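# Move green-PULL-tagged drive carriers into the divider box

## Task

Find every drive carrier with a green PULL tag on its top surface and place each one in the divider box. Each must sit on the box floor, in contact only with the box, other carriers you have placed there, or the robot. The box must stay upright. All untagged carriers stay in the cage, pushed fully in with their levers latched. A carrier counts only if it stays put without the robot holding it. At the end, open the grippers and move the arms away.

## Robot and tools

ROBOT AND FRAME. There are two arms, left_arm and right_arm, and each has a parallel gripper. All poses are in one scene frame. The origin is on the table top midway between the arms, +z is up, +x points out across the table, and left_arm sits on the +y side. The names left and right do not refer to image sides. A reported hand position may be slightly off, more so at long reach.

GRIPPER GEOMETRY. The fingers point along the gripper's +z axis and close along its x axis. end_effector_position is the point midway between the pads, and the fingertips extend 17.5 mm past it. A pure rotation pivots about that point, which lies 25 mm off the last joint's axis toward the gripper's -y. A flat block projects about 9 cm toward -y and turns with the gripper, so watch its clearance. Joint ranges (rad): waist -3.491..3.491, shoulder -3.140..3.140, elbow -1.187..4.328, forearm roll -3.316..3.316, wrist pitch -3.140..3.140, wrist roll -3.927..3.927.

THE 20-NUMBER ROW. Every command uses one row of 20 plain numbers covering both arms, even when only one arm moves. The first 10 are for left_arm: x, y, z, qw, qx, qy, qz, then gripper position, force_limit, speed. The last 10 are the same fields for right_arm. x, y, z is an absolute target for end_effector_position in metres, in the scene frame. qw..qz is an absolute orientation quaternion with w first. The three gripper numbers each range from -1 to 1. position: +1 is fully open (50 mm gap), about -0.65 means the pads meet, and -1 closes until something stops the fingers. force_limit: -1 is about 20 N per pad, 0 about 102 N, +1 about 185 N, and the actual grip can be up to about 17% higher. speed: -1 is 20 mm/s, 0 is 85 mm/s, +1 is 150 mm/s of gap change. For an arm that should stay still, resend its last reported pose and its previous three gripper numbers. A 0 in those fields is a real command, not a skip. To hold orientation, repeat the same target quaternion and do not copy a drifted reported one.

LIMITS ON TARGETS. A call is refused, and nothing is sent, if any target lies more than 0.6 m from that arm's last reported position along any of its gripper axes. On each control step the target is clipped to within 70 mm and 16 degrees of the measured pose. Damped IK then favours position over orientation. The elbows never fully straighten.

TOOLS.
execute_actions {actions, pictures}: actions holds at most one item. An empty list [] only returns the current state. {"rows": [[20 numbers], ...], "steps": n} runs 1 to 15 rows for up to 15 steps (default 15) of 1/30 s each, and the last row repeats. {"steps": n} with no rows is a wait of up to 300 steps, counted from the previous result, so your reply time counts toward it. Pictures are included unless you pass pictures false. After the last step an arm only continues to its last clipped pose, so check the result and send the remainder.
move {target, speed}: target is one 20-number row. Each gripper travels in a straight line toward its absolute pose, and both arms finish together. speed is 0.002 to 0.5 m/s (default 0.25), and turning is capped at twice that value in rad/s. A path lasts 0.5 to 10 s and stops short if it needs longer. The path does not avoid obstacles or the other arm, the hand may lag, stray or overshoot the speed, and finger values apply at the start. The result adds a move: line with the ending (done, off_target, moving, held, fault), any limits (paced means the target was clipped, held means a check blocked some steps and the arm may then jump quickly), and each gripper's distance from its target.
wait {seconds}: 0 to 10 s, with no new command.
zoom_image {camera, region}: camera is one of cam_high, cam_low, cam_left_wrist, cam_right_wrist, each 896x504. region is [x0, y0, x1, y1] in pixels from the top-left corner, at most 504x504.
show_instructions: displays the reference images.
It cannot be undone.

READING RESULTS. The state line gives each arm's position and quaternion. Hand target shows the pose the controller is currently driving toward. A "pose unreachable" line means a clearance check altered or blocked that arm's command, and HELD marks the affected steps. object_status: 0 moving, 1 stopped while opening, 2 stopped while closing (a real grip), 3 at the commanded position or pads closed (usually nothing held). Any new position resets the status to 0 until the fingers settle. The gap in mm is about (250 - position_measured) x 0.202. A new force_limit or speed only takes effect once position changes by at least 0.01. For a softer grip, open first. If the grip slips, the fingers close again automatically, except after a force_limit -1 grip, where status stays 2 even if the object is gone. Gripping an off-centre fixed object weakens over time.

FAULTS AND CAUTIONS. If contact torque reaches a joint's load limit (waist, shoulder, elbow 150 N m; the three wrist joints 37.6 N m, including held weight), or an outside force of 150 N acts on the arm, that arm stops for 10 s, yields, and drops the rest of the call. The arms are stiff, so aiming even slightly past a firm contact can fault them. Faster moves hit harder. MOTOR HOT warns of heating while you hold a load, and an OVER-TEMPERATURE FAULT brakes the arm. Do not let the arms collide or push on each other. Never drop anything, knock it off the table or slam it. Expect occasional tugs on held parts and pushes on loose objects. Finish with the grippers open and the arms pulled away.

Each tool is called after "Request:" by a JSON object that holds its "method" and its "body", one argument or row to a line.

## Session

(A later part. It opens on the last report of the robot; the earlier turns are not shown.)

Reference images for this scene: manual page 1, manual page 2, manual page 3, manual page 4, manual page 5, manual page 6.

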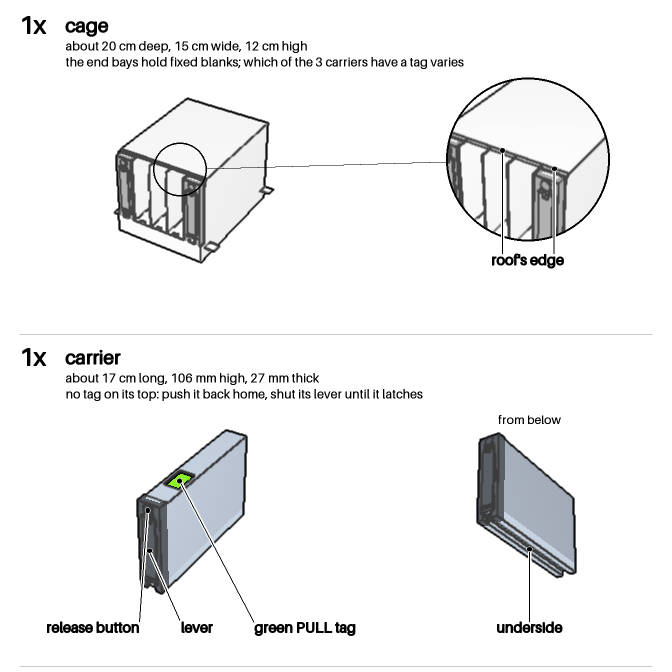

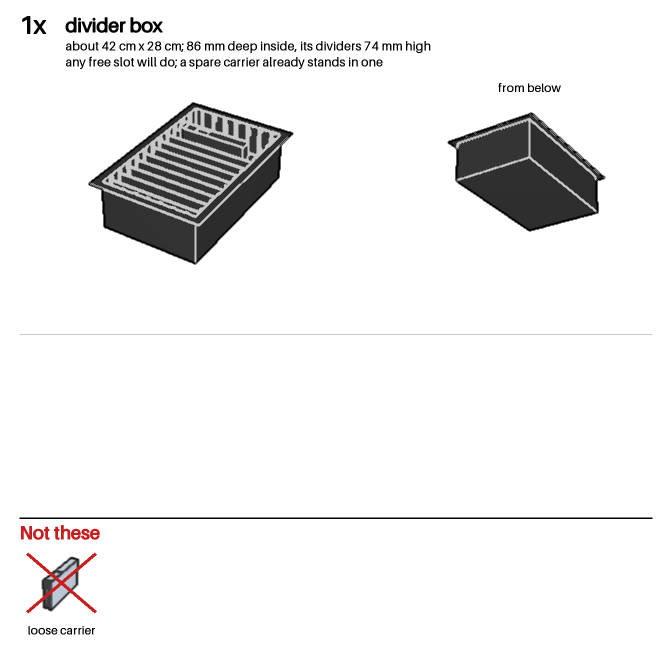

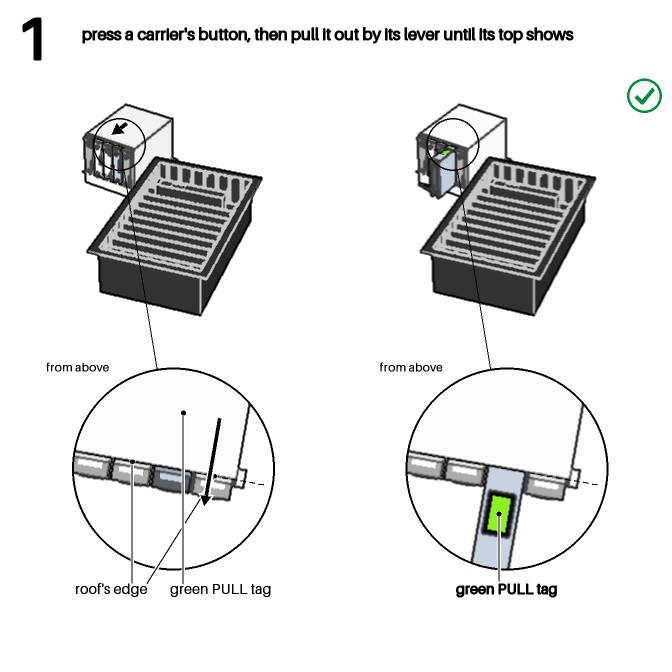

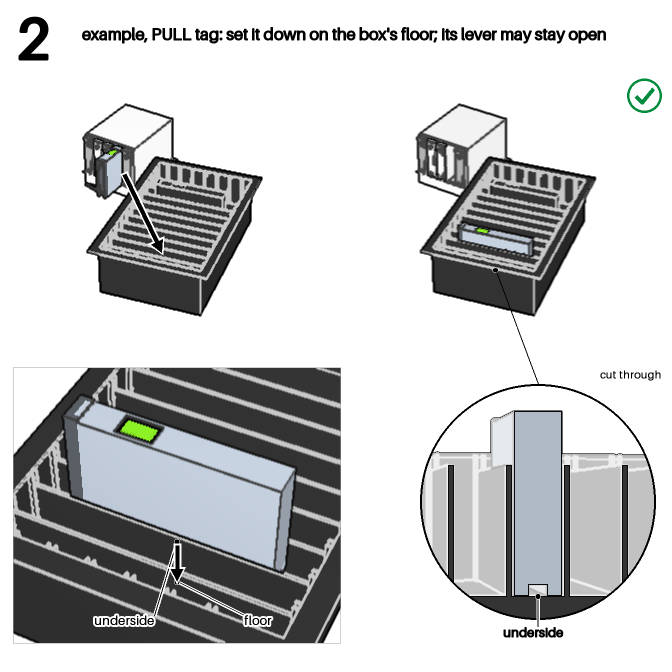

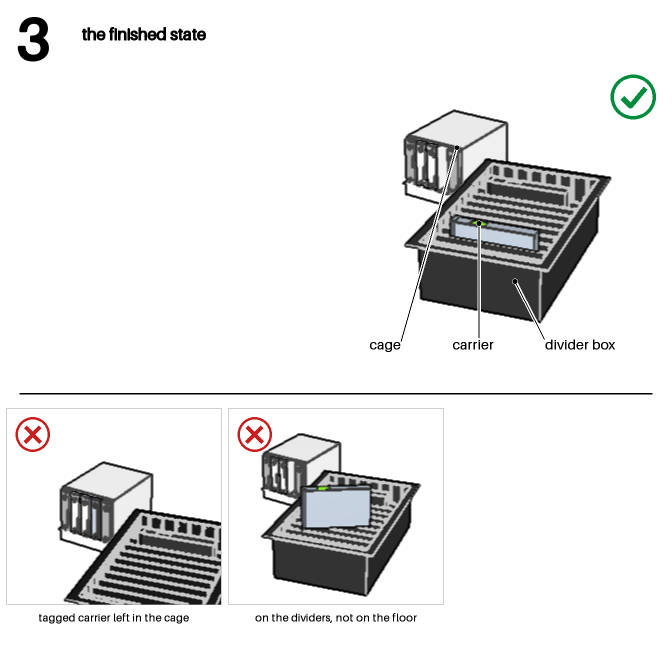

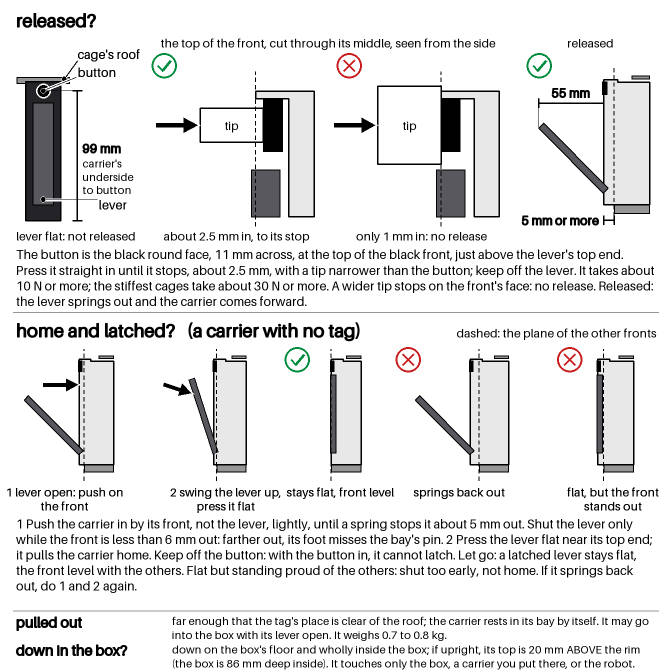

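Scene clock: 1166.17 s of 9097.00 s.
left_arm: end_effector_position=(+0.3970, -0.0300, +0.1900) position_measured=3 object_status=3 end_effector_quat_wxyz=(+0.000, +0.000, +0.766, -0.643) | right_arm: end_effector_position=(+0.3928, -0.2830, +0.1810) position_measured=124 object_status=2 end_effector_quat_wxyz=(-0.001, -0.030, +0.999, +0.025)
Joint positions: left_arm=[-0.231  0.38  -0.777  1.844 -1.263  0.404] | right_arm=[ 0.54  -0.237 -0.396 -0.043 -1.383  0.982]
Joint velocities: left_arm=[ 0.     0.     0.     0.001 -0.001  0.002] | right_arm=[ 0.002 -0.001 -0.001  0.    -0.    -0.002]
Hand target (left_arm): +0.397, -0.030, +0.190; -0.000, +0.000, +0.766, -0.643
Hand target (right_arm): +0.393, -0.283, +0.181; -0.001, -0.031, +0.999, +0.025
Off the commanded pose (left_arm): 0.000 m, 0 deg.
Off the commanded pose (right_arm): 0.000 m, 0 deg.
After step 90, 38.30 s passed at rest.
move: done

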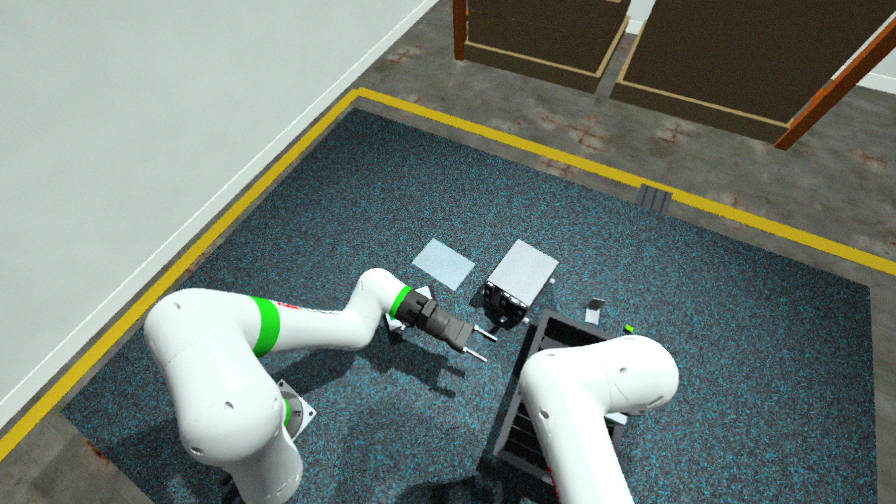

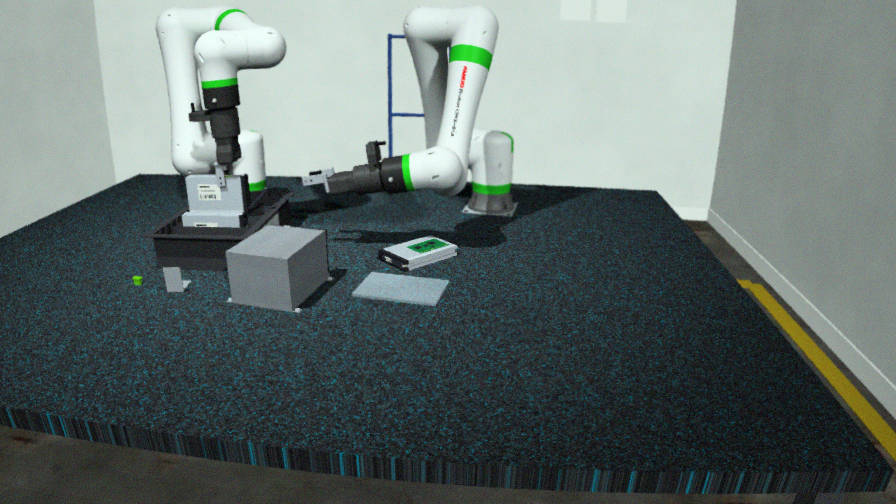

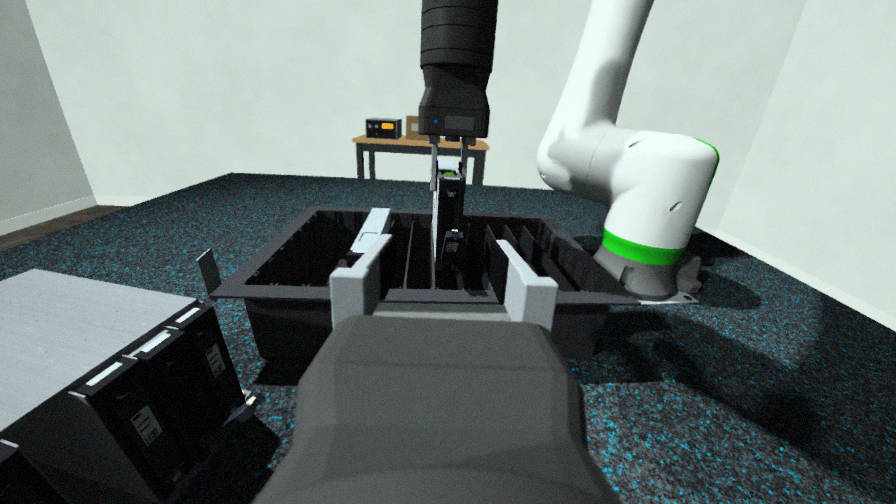

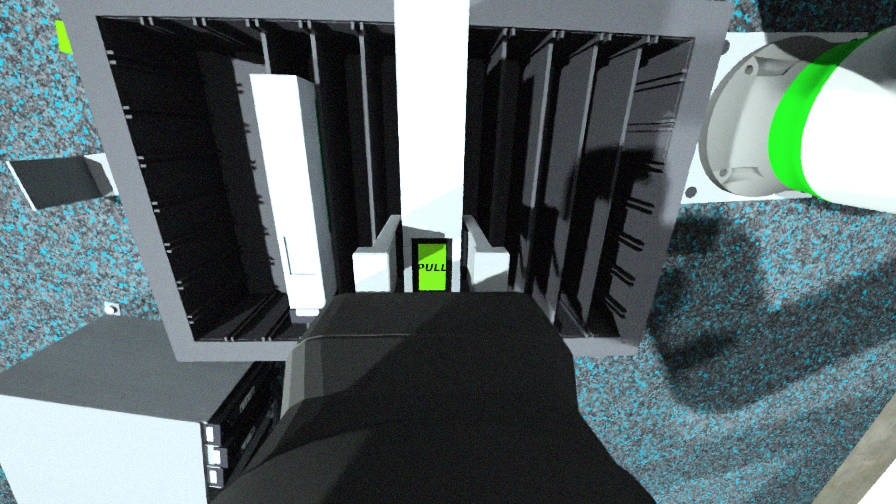

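Request:
{"method": "move", "body": {
  "target": [0.397,-0.03,0.19,0,0,0.766,-0.6428,1,0,0, 0.3931,-0.283,0.1772,0.0008,0.0305,-0.9992,-0.0253,-1,0.6,1],
  "speed": 0.01
}}

Request:
{"method": "execute_actions", "body": {
  "actions": [
    {"rows": [[0.397,-0.03,0.19,0,0,0.766,-0.6428,1,0,0, 0.3931,-0.283,0.17705,0.0008,0.0305,-0.9992,-0.0253,-1,0.6,1],[0.397,-0.03,0.19,0,0,0.766,-0.6428,1,0,0, 0.3931,-0.283,0.1769,0.0008,0.0305,-0.9992,-0.0253,-1,0.6,1],[0.397,-0.03,0.19,0,0,0.766,-0.6428,1,0,0, 0.3931,-0.283,0.17675,0.0008,0.0305,-0.9992,-0.0253,-1,0.6,1],[0.397,-0.03,0.19,0,0,0.766,-0.6428,1,0,0, 0.3931,-0.283,0.1766,0.0008,0.0305,-0.9992,-0.0253,-1,0.6,1],[0.397,-0.03,0.19,0,0,0.766,-0.6428,1,0,0, 0.3931,-0.283,0.17645,0.0008,0.0305,-0.9992,-0.0253,-1,0.6,1],[0.397,-0.03,0.19,0,0,0.766,-0.6428,1,0,0, 0.3931,-0.283,0.1763,0.0008,0.0305,-0.9992,-0.0253,-1,0.6,1],[0.397,-0.03,0.19,0,0,0.766,-0.6428,1,0,0, 0.3931,-0.283,0.17615,0.0008,0.0305,-0.9992,-0.0253,-1,0.6,1],[0.397,-0.03,0.19,0,0,0.766,-0.6428,1,0,0, 0.3931,-0.283,0.1760,0.0008,0.0305,-0.9992,-0.0253,-1,0.6,1]], "steps": 14}
  ]
}}

Request:
{"method": "zoom_image", "body": {
  "camera": "cam_left_wrist",
  "region": [415,200,475,295]
}}

Scene clock: 1189.10 s of 9097.00 s.
left_arm: end_effector_position=(+0.3970, -0.0300, +0.1900) position_measured=3 object_status=3 end_effector_quat_wxyz=(-0.000, +0.000, +0.766, -0.643) | right_arm: end_effector_position=(+0.3931, -0.2830, +0.1773) position_measured=124 object_status=2 end_effector_quat_wxyz=(-0.001, -0.031, +0.999, +0.025)
Joint positions: left_arm=[-0.231  0.38  -0.777  1.844 -1.263  0.404] | right_arm=[ 0.54  -0.234 -0.403 -0.043 -1.374  0.983]
Joint velocities: left_arm=[ 0.001  0.    -0.001 -0.001 -0.002 -0.002] | right_arm=[-0.002  0.001 -0.002 -0.     0.001  0.001]
Hand target (left_arm): +0.397, -0.030, +0.190; -0.000, +0.000, +0.766, -0.643
Hand target (right_arm): +0.393, -0.283, +0.177; -0.001, -0.031, +0.999, +0.025
Off the commanded pose (left_arm): 0.000 m, 0 deg.
Off the commanded pose (right_arm): 0.000 m, 0 deg.
After step 90, 19.23 s passed at rest.
move: done

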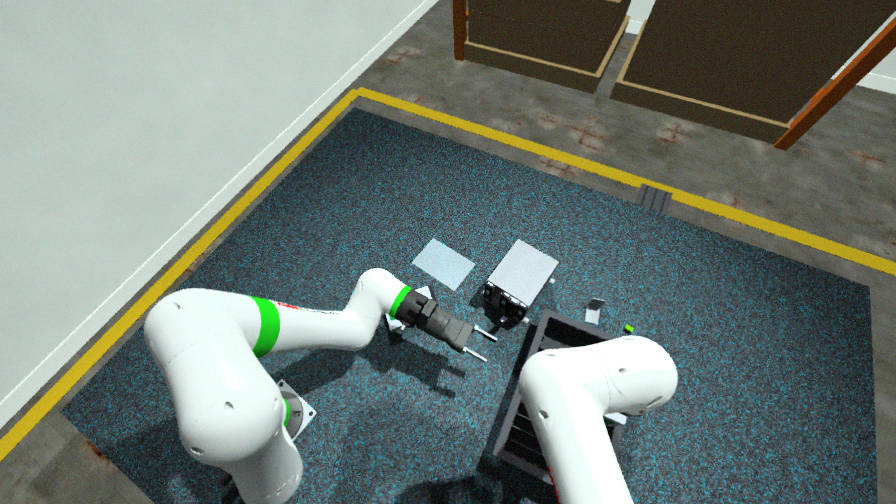

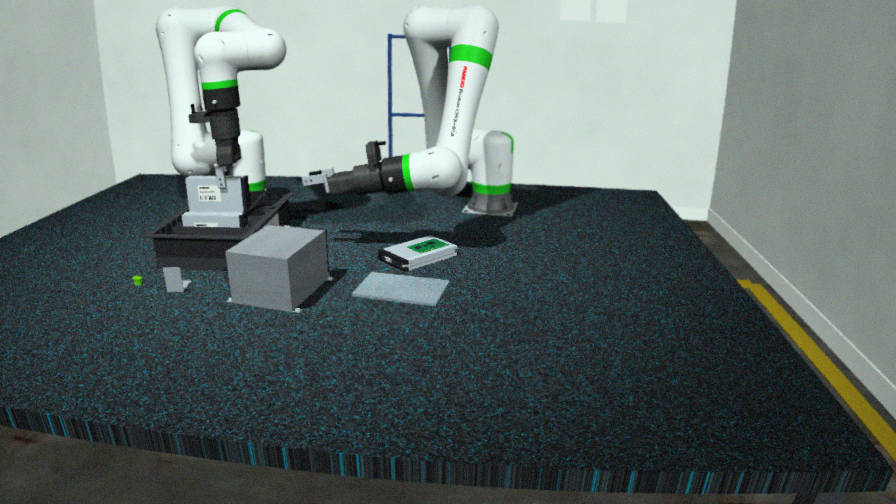

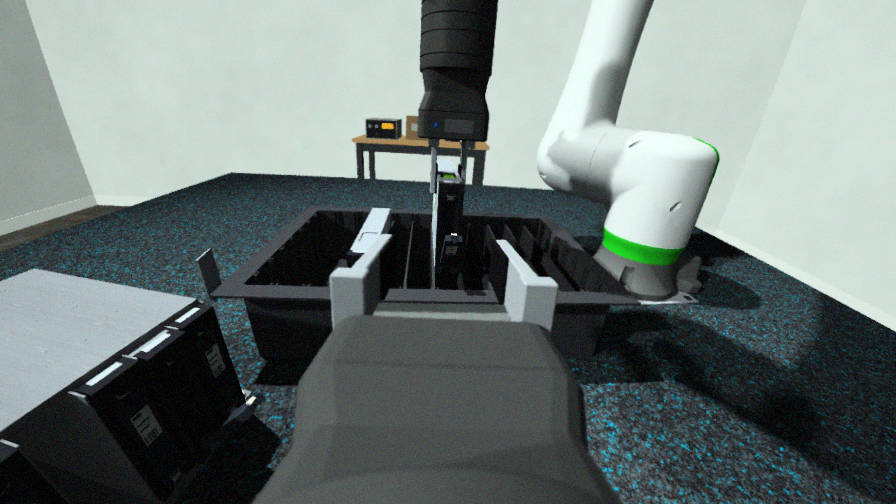

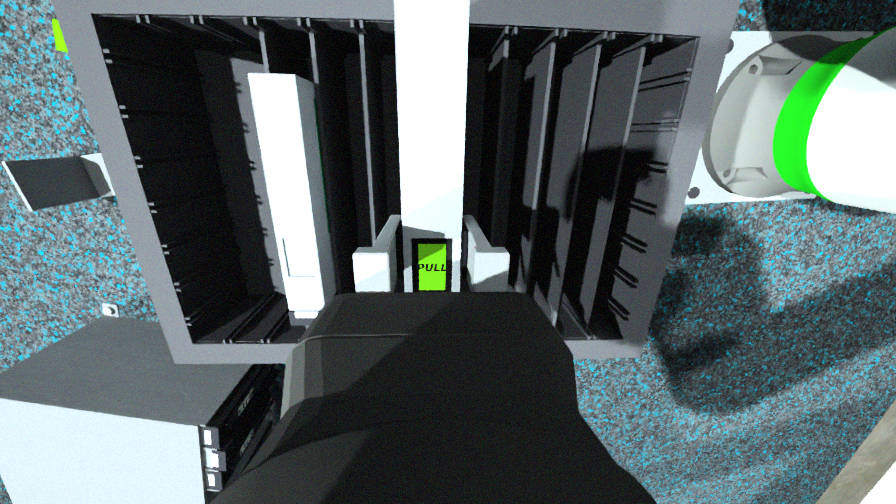

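Scene clock: 1189.57 s of 9097.00 s.
left_arm: end_effector_position=(+0.3970, -0.0300, +0.1900) position_measured=3 object_status=3 end_effector_quat_wxyz=(-0.000, +0.000, +0.766, -0.643) | right_arm: end_effector_position=(+0.3931, -0.2830, +0.1762) position_measured=124 object_status=2 end_effector_quat_wxyz=(-0.001, -0.031, +0.999, +0.025)
Joint positions: left_arm=[-0.231  0.38  -0.777  1.844 -1.263  0.404] | right_arm=[ 0.54  -0.234 -0.405 -0.043 -1.371  0.983]
Joint velocities: left_arm=[ 0.001  0.    -0.    -0.001  0.001 -0.   ] | right_arm=[-0.     0.001 -0.002 -0.     0.001 -0.001]
Hand target (left_arm): +0.397, -0.030, +0.190; -0.000, +0.000, +0.766, -0.643
Hand target (right_arm): +0.393, -0.283, +0.176; -0.001, -0.031, +0.999, +0.025
Off the commanded pose (left_arm): 0.000 m, 0 deg.
Off the commanded pose (right_arm): 0.000 m, 0 deg.
Steps of this call (steps 1 to 14: all 14 steps of this action). Readings (end_effector_position | what the end effector reports):
1: left_arm (+0.3970, -0.0300, +0.1900) | right_arm (+0.3931, -0.2830, +0.1773) | left_arm position_measured=3 object_status=3 | right_arm position_measured=124 object_status=2
2: left_arm (+0.3970, -0.0300, +0.1900) | right_arm (+0.3931, -0.2830, +0.1772) | left_arm position_measured=3 object_status=3 | right_arm position_measured=124 object_status=2
4: left_arm (+0.3970, -0.0300, +0.1900) | right_arm (+0.3931, -0.2830, +0.1771) | left_arm position_measured=3 object_status=3 | right_arm position_measured=124 object_status=2
8: left_arm (+0.3970, -0.0300, +0.1900) | right_arm (+0.3932, -0.2830, +0.1766) | left_arm position_measured=3 object_status=3 | right_arm position_measured=124 object_status=2
14: the state above

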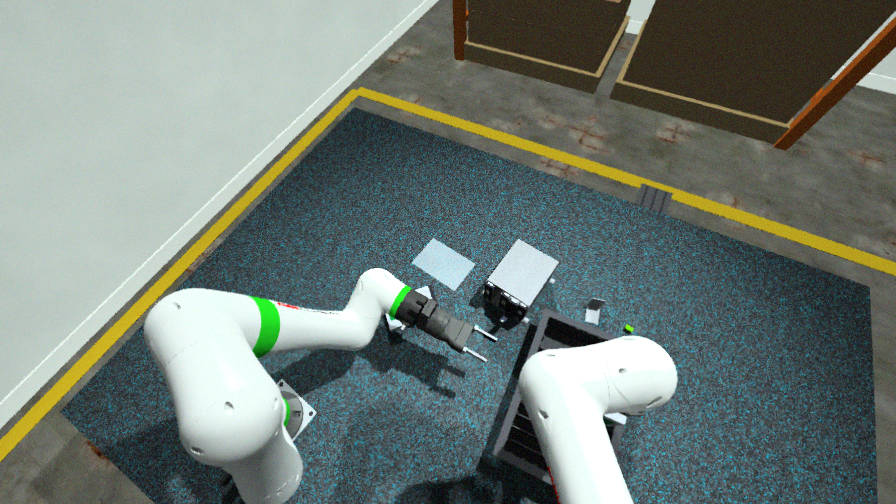

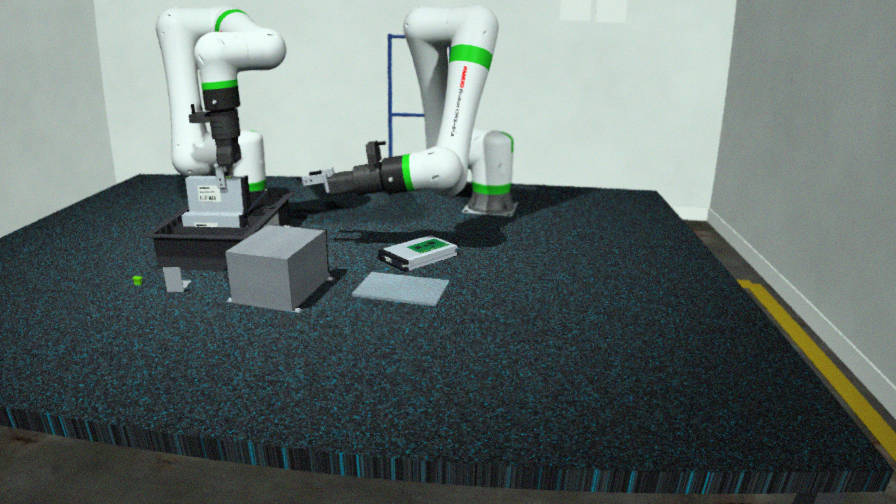

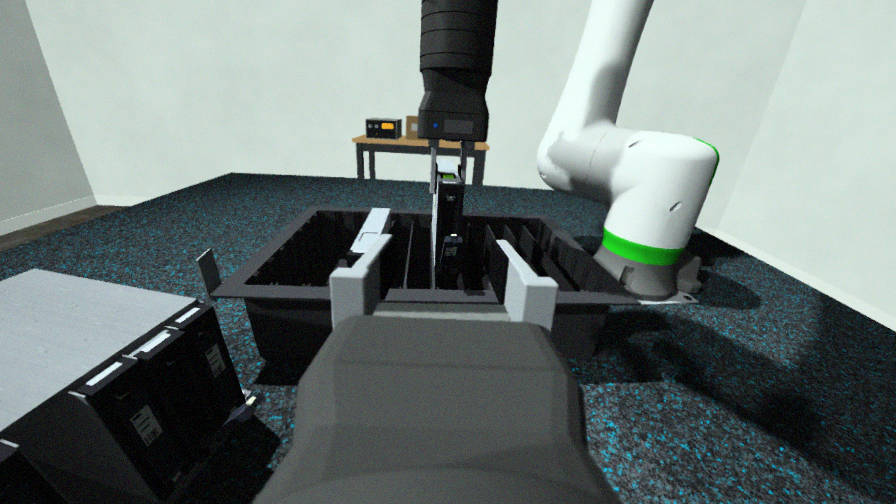

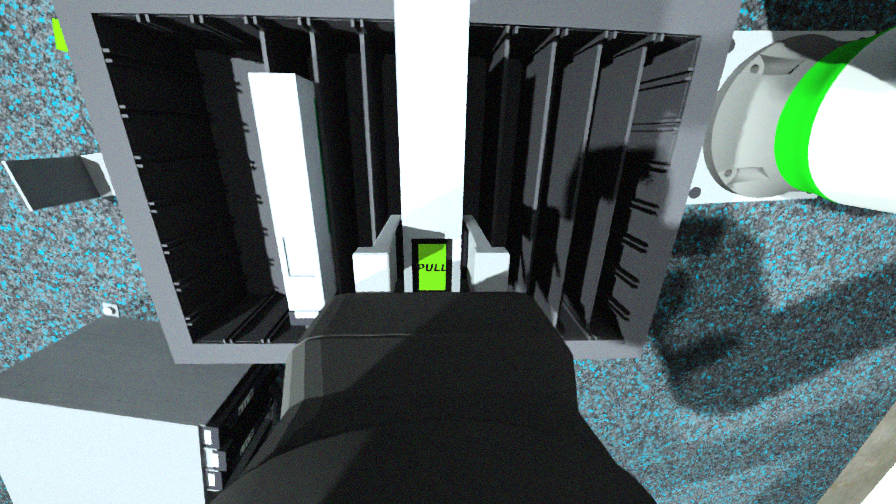

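Region (415, 200, 475, 295) of cam_left_wrist's 896x504 image, scaled by 5.305, with more detail than that image has; it fills the left 318 columns of this view, and the rest is white.

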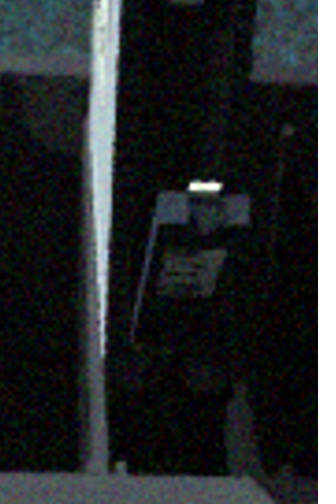

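Request:
{"method": "execute_actions", "body": {
  "actions": []
}}

Scene clock: 1209.07 s of 9097.00 s.
left_arm: end_effector_position=(+0.3970, -0.0300, +0.1900) position_measured=3 object_status=3 end_effector_quat_wxyz=(-0.000, +0.000, +0.766, -0.643) | right_arm: end_effector_position=(+0.3931, -0.2830, +0.1760) position_measured=124 object_status=2 end_effector_quat_wxyz=(-0.001, -0.031, +0.999, +0.025)
Joint positions: left_arm=[-0.231  0.38  -0.777  1.844 -1.263  0.404] | right_arm=[ 0.54  -0.234 -0.406 -0.043 -1.371  0.983]
Joint velocities: left_arm=[-0.002 -0.     0.    -0.     0.001  0.001] | right_arm=[-0.001  0.     0.     0.    -0.    -0.   ]
Hand target (left_arm): +0.397, -0.030, +0.190; -0.000, +0.000, +0.766, -0.643
Hand target (right_arm): +0.393, -0.283, +0.176; -0.001, -0.031, +0.999, +0.025
Off the commanded pose (left_arm): 0.000 m, 0 deg.
Off the commanded pose (right_arm): 0.000 m, 0 deg.
Steps of this call (steps 1 to 90: nothing new was sent; then 16.50 s passed at rest). Readings (end_effector_position | what the end effector reports):
1: left_arm (+0.3970, -0.0300, +0.1900) | right_arm (+0.3931, -0.2830, +0.1761) | left_arm position_measured=3 object_status=3 | right_arm position_measured=124 object_status=2
2: left_arm (+0.3970, -0.0300, +0.1900) | right_arm (+0.3931, -0.2830, +0.1761) | left_arm position_measured=3 object_status=3 | right_arm position_measured=124 object_status=2
4: left_arm (+0.3970, -0.0300, +0.1900) | right_arm (+0.3931, -0.2830, +0.1761) | left_arm position_measured=3 object_status=3 | right_arm position_measured=124 object_status=2
8: left_arm (+0.3970, -0.0300, +0.1900) | right_arm (+0.3931, -0.2830, +0.1760) | left_arm position_measured=3 object_status=3 | right_arm position_measured=124 object_status=2
90: the state above

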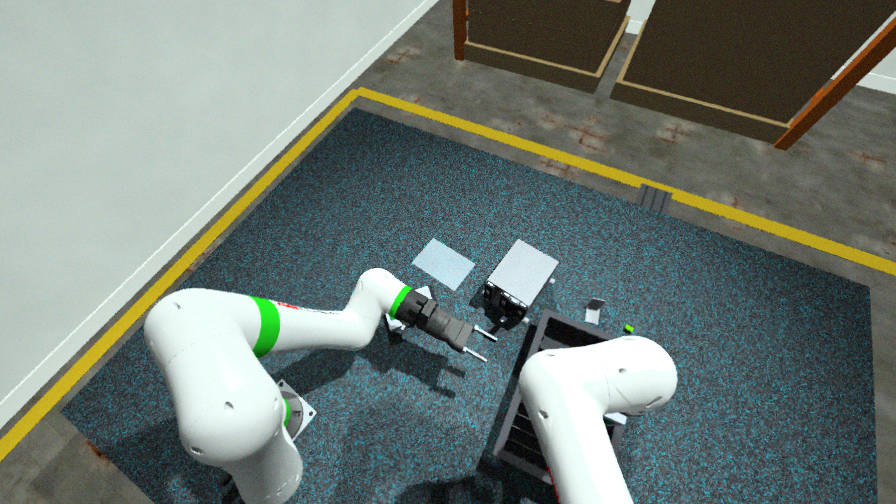

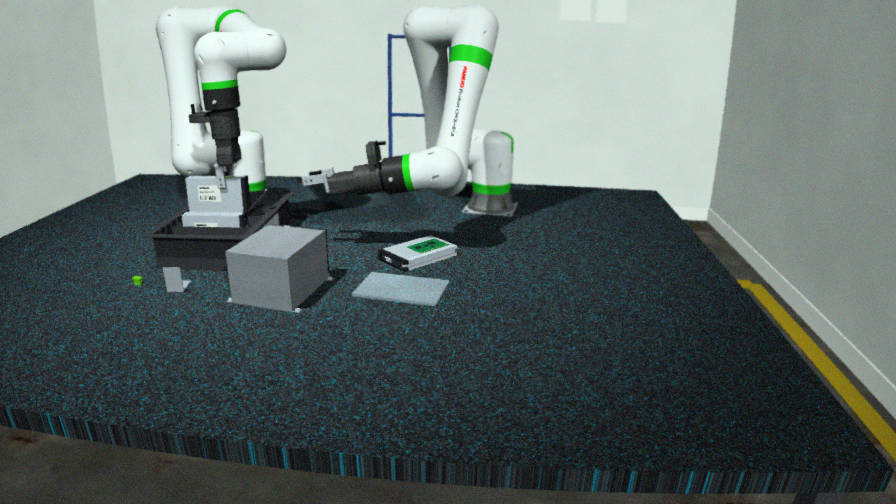

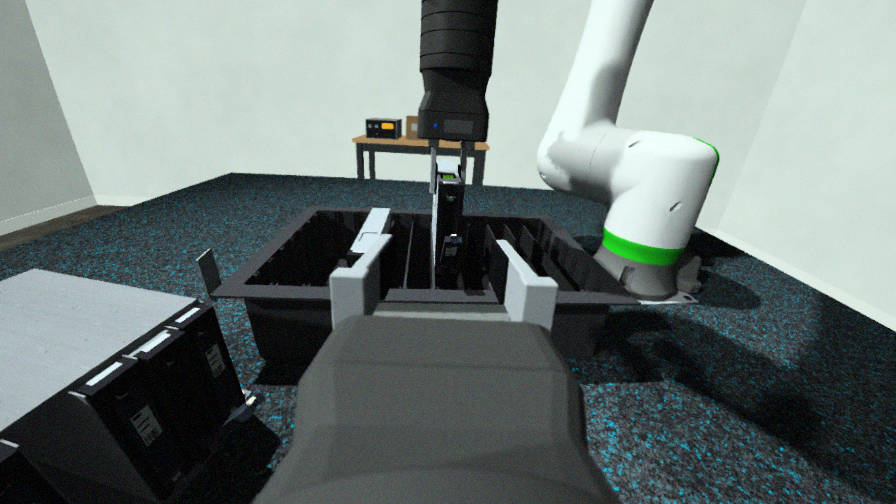

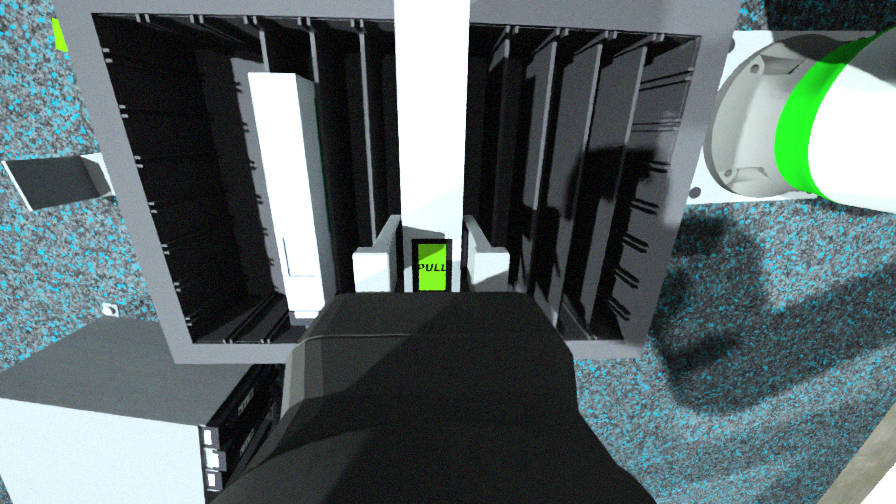

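Request:
{"method": "execute_actions", "body": {
  "actions": [
    {"rows": [[0.397,-0.03,0.19,0,0,0.766,-0.6428,1,0,0,0.3931,-0.283,0.1758,0.0008,0.0305,-0.9992,-0.0253,-1,0.6,1],[0.397,-0.03,0.19,0,0,0.766,-0.6428,1,0,0,0.3931,-0.283,0.1756,0.0008,0.0305,-0.9992,-0.0253,-1,0.6,1],[0.397,-0.03,0.19,0,0,0.766,-0.6428,1,0,0,0.3931,-0.283,0.1754,0.0008,0.0305,-0.9992,-0.0253,-1,0.6,1],[0.397,-0.03,0.19,0,0,0.766,-0.6428,1,0,0,0.3931,-0.283,0.1752,0.0008,0.0305,-0.9992,-0.0253,-1,0.6,1],[0.397,-0.03,0.19,0,0,0.766,-0.6428,1,0,0,0.3931,-0.283,0.1750,0.0008,0.0305,-0.9992,-0.0253,-1,0.6,1],[0.397,-0.03,0.19,0,0,0.766,-0.6428,1,0,0,0.3931,-0.283,0.1748,0.0008,0.0305,-0.9992,-0.0253,-1,0.6,1],[0.397,-0.03,0.19,0,0,0.766,-0.6428,1,0,0,0.3931,-0.283,0.1746,0.0008,0.0305,-0.9992,-0.0253,-1,0.6,1],[0.397,-0.03,0.19,0,0,0.766,-0.6428,1,0,0,0.3931,-0.283,0.1744,0.0008,0.0305,-0.9992,-0.0253,-1,0.6,1],[0.397,-0.03,0.19,0,0,0.766,-0.6428,1,0,0,0.3931,-0.283,0.1742,0.0008,0.0305,-0.9992,-0.0253,-1,0.6,1],[0.397,-0.03,0.19,0,0,0.766,-0.6428,1,0,0,0.3931,-0.283,0.1740,0.0008,0.0305,-0.9992,-0.0253,-1,0.6,1],[0.397,-0.03,0.19,0,0,0.766,-0.6428,1,0,0,0.3931,-0.283,0.1738,0.0008,0.0305,-0.9992,-0.0253,-1,0.6,1],[0.397,-0.03,0.19,0,0,0.766,-0.6428,1,0,0,0.3931,-0.283,0.1736,0.0008,0.0305,-0.9992,-0.0253,-1,0.6,1],[0.397,-0.03,0.19,0,0,0.766,-0.6428,1,0,0,0.3931,-0.283,0.1734,0.0008,0.0305,-0.9992,-0.0253,-1,0.6,1]], "steps": 15}
  ],
  "pictures": false
}}

Scene clock: 1219.60 s of 9097.00 s.
left_arm: end_effector_position=(+0.3970, -0.0300, +0.1900) position_measured=3 object_status=3 end_effector_quat_wxyz=(-0.000, +0.000, +0.766, -0.643) | right_arm: end_effector_position=(+0.3931, -0.2831, +0.1736) position_measured=124 object_status=2 end_effector_quat_wxyz=(-0.001, -0.030, +0.999, +0.025)
Joint positions: left_arm=[-0.231  0.38  -0.777  1.844 -1.263  0.404] | right_arm=[ 0.539 -0.232 -0.41  -0.043 -1.365  0.983]
Joint velocities: left_arm=[ 0.    -0.     0.    -0.001 -0.    -0.   ] | right_arm=[ 0.001  0.    -0.006 -0.     0.007  0.001]
Hand target (left_arm): +0.397, -0.030, +0.190; -0.000, +0.000, +0.766, -0.643
Hand target (right_arm): +0.393, -0.283, +0.173; -0.001, -0.031, +0.999, +0.025
Off the commanded pose (left_arm): 0.000 m, 0 deg.
Off the commanded pose (right_arm): 0.000 m, 0 deg.
Steps of this call (steps 1 to 90: nothing new was sent; then 7.03 s passed at rest; steps 91 to 105: all 15 steps of this action). Readings (end_effector_position | what the end effector reports):
91: left_arm (+0.3970, -0.0300, +0.1900) | right_arm (+0.3931, -0.2830, +0.1760) | left_arm position_measured=3 object_status=3 | right_arm position_measured=124 object_status=2
92: left_arm (+0.3970, -0.0300, +0.1900) | right_arm (+0.3931, -0.2830, +0.1759) | left_arm position_measured=3 object_status=3 | right_arm position_measured=124 object_status=2
94: left_arm (+0.3970, -0.0300, +0.1900) | right_arm (+0.3924, -0.2833, +0.1744) | left_arm position_measured=3 object_status=3 | right_arm position_measured=124 object_status=2
98: left_arm (+0.3970, -0.0300, +0.1900) | right_arm (+0.3931, -0.2831, +0.1746) | left_arm position_measured=3 object_status=3 | right_arm position_measured=124 object_status=2
105: the state above

Request:
{"method": "move", "body": {
  "target": [0.397,-0.03,0.19,0,0,0.766,-0.6428,1,0,0,0.3931,-0.283,0.165,0.0008,0.0305,-0.9992,-0.0253,-1,0.6,1],
  "speed": 0.008
}}

Request:
{"method": "zoom_image", "body": {
  "camera": "cam_left_wrist",
  "region": [395,170,495,300]
}}

Scene clock: 1224.03 s of 9097.00 s.
left_arm: end_effector_position=(+0.3970, -0.0300, +0.1900) position_measured=3 object_status=3 end_effector_quat_wxyz=(-0.000, +0.000, +0.766, -0.643) | right_arm: end_effector_position=(+0.3931, -0.2830, +0.1650) position_measured=124 object_status=2 end_effector_quat_wxyz=(-0.001, -0.031, +0.999, +0.025)
Joint positions: left_arm=[-0.231  0.38  -0.777  1.844 -1.263  0.404] | right_arm=[ 0.54  -0.228 -0.427 -0.043 -1.344  0.984]
Joint velocities: left_arm=[-0.001 -0.    -0.    -0.     0.     0.   ] | right_arm=[-0.003  0.001 -0.001 -0.     0.001 -0.   ]
Hand target (left_arm): +0.397, -0.030, +0.190; -0.000, +0.000, +0.766, -0.643
Hand target (right_arm): +0.393, -0.283, +0.165; -0.001, -0.031, +0.999, +0.025
Off the commanded pose (left_arm): 0.000 m, 0 deg.
Off the commanded pose (right_arm): 0.000 m, 0 deg.
After step 90, 0.17 s passed at rest.
move: done

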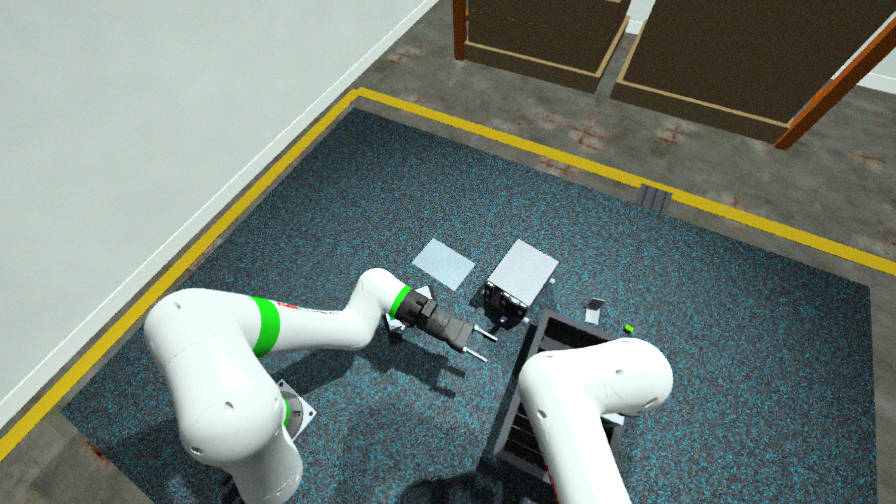

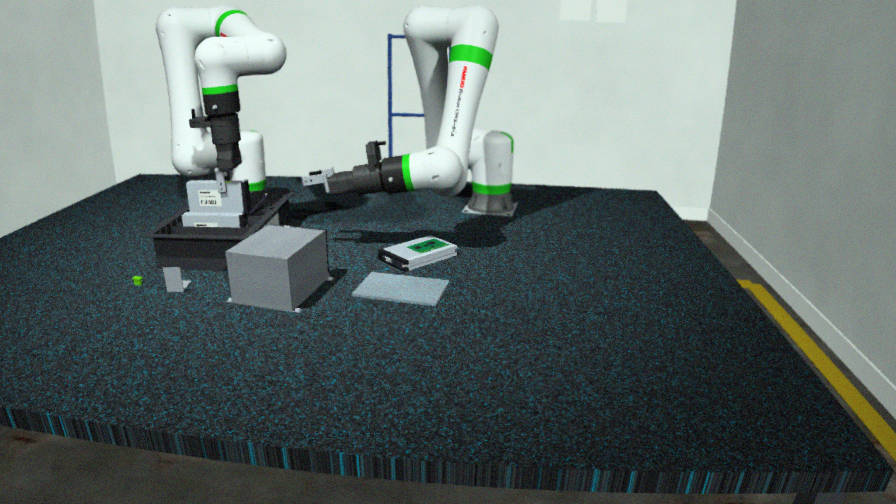

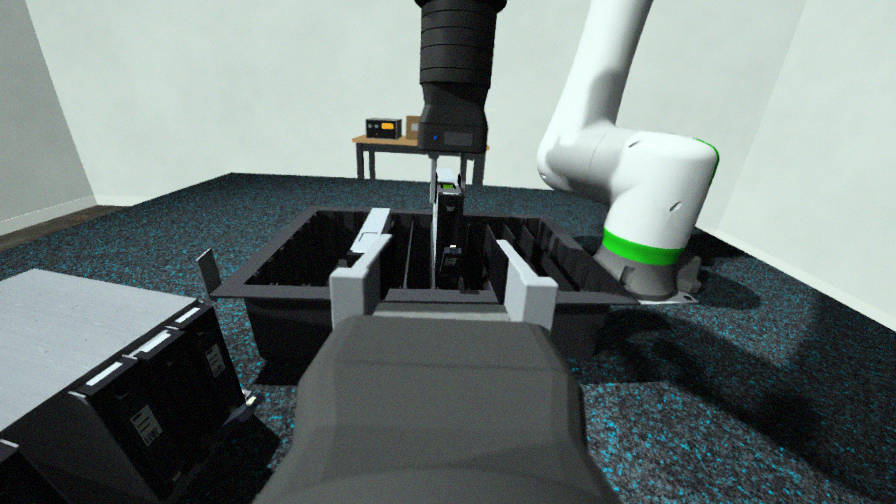

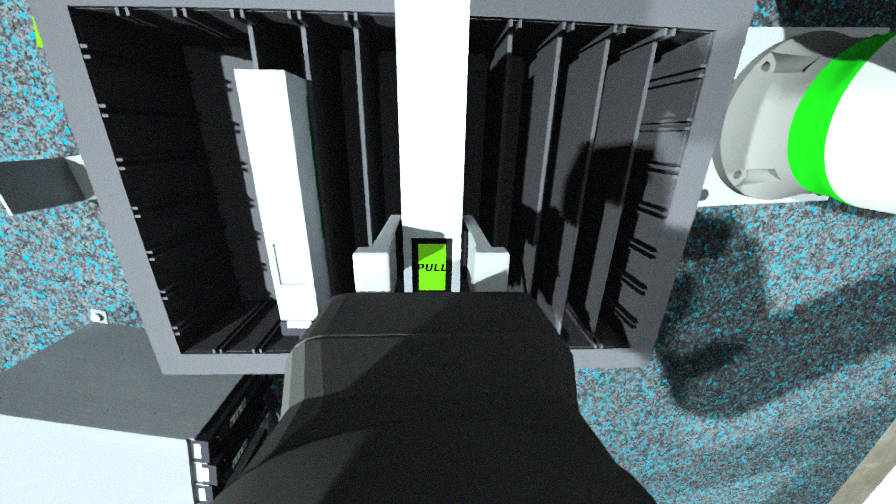

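Region (395, 170, 495, 300) of cam_left_wrist's 896x504 image, scaled by 3.877, with more detail than that image has; it fills the left 388 columns of this view, and the rest is white.

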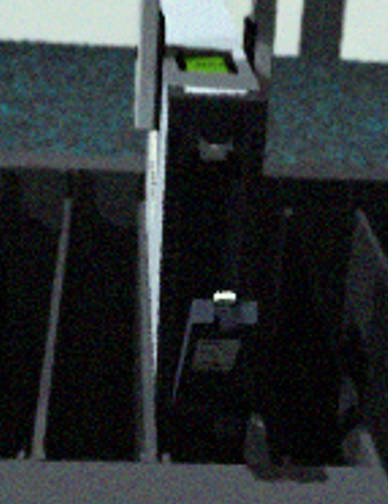

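Request:
{"method": "move", "body": {
  "target": [0.397,-0.03,0.19,0,0,0.766,-0.6428,1,0,0,0.3931,-0.283,0.140,0.0008,0.0305,-0.9992,-0.0253,-1,0.6,1],
  "speed": 0.015
}}

Request:
{"method": "zoom_image", "body": {
  "camera": "cam_left_wrist",
  "region": [395,170,495,300]
}}

Scene clock: 1228.43 s of 9097.00 s.
left_arm: end_effector_position=(+0.3970, -0.0300, +0.1900) position_measured=3 object_status=3 end_effector_quat_wxyz=(-0.000, +0.000, +0.766, -0.643) | right_arm: end_effector_position=(+0.3931, -0.2830, +0.1401) position_measured=124 object_status=2 end_effector_quat_wxyz=(-0.001, -0.031, +0.999, +0.025)
Joint positions: left_arm=[-0.231  0.38  -0.777  1.844 -1.263  0.404] | right_arm=[ 0.54  -0.212 -0.474 -0.044 -1.281  0.987]
Joint velocities: left_arm=[-0.    -0.    -0.    -0.     0.001  0.002] | right_arm=[-0.002  0.001 -0.002  0.     0.003  0.   ]
Hand target (left_arm): +0.397, -0.030, +0.190; -0.000, +0.000, +0.766, -0.643
Hand target (right_arm): +0.393, -0.283, +0.140; -0.001, -0.031, +0.999, +0.025
Off the commanded pose (left_arm): 0.000 m, 0 deg.
Off the commanded pose (right_arm): 0.000 m, 0 deg.
move: done

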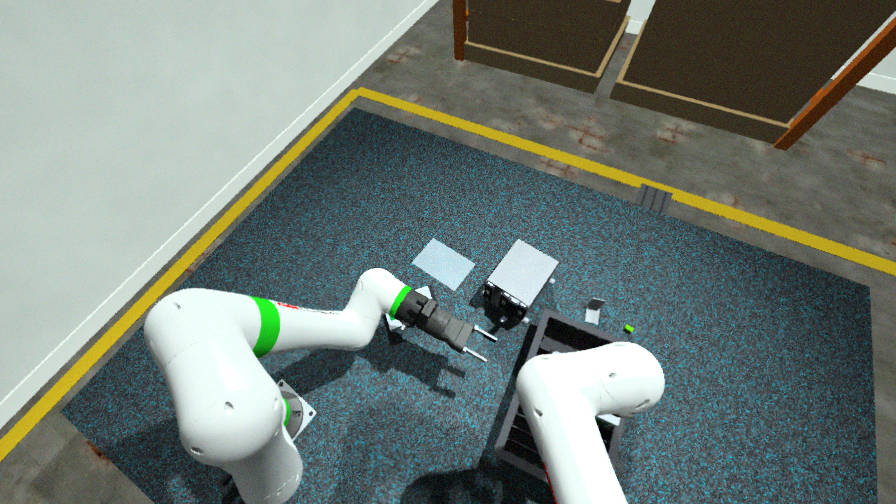

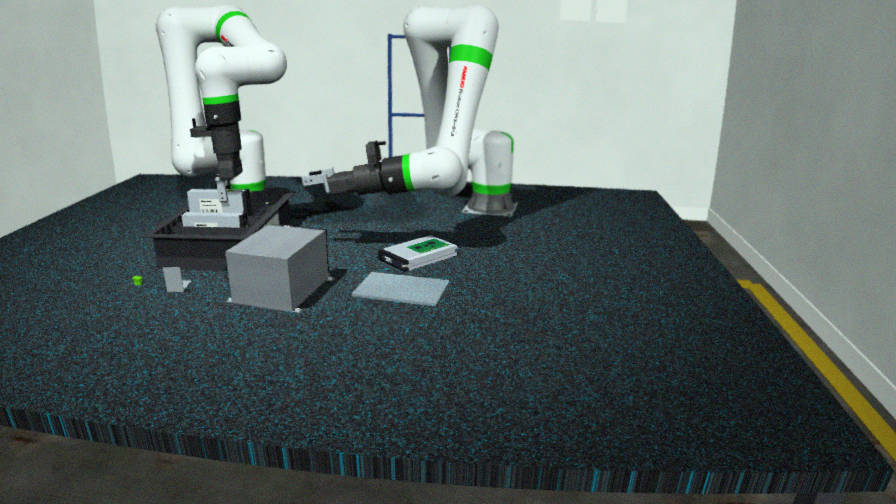

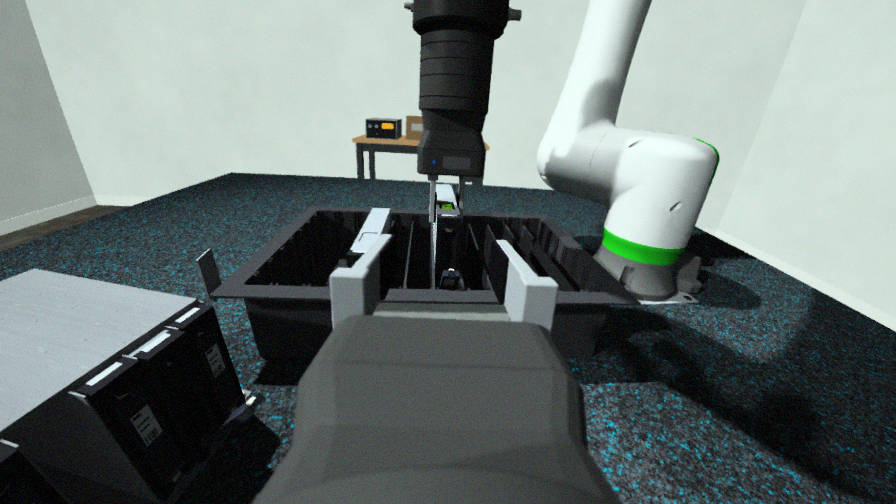

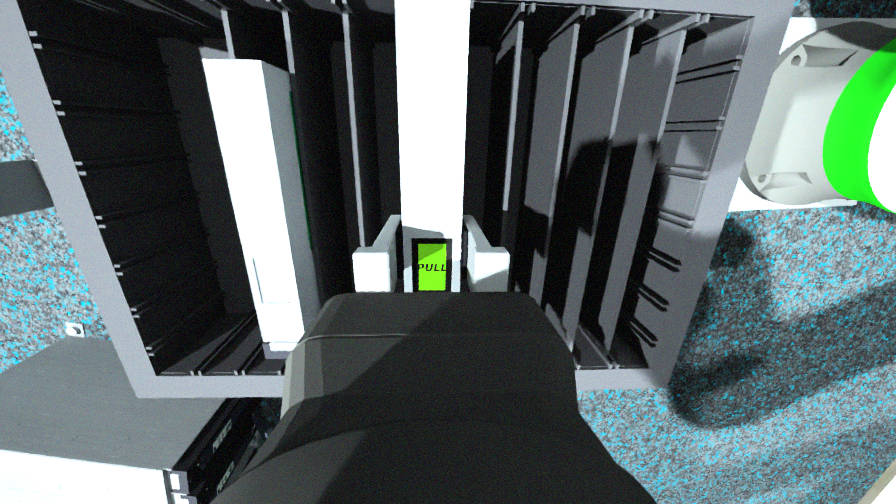

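Region (395, 170, 495, 300) of cam_left_wrist's 896x504 image, scaled by 3.877, with more detail than that image has; it fills the left 388 columns of this view, and the rest is white.

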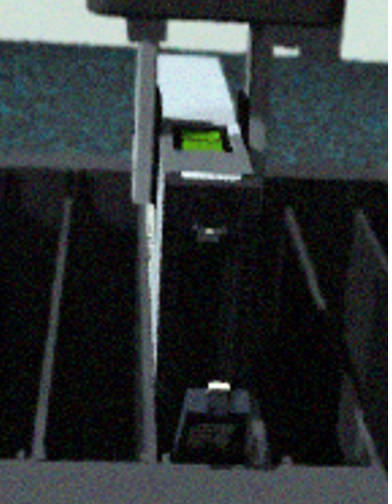

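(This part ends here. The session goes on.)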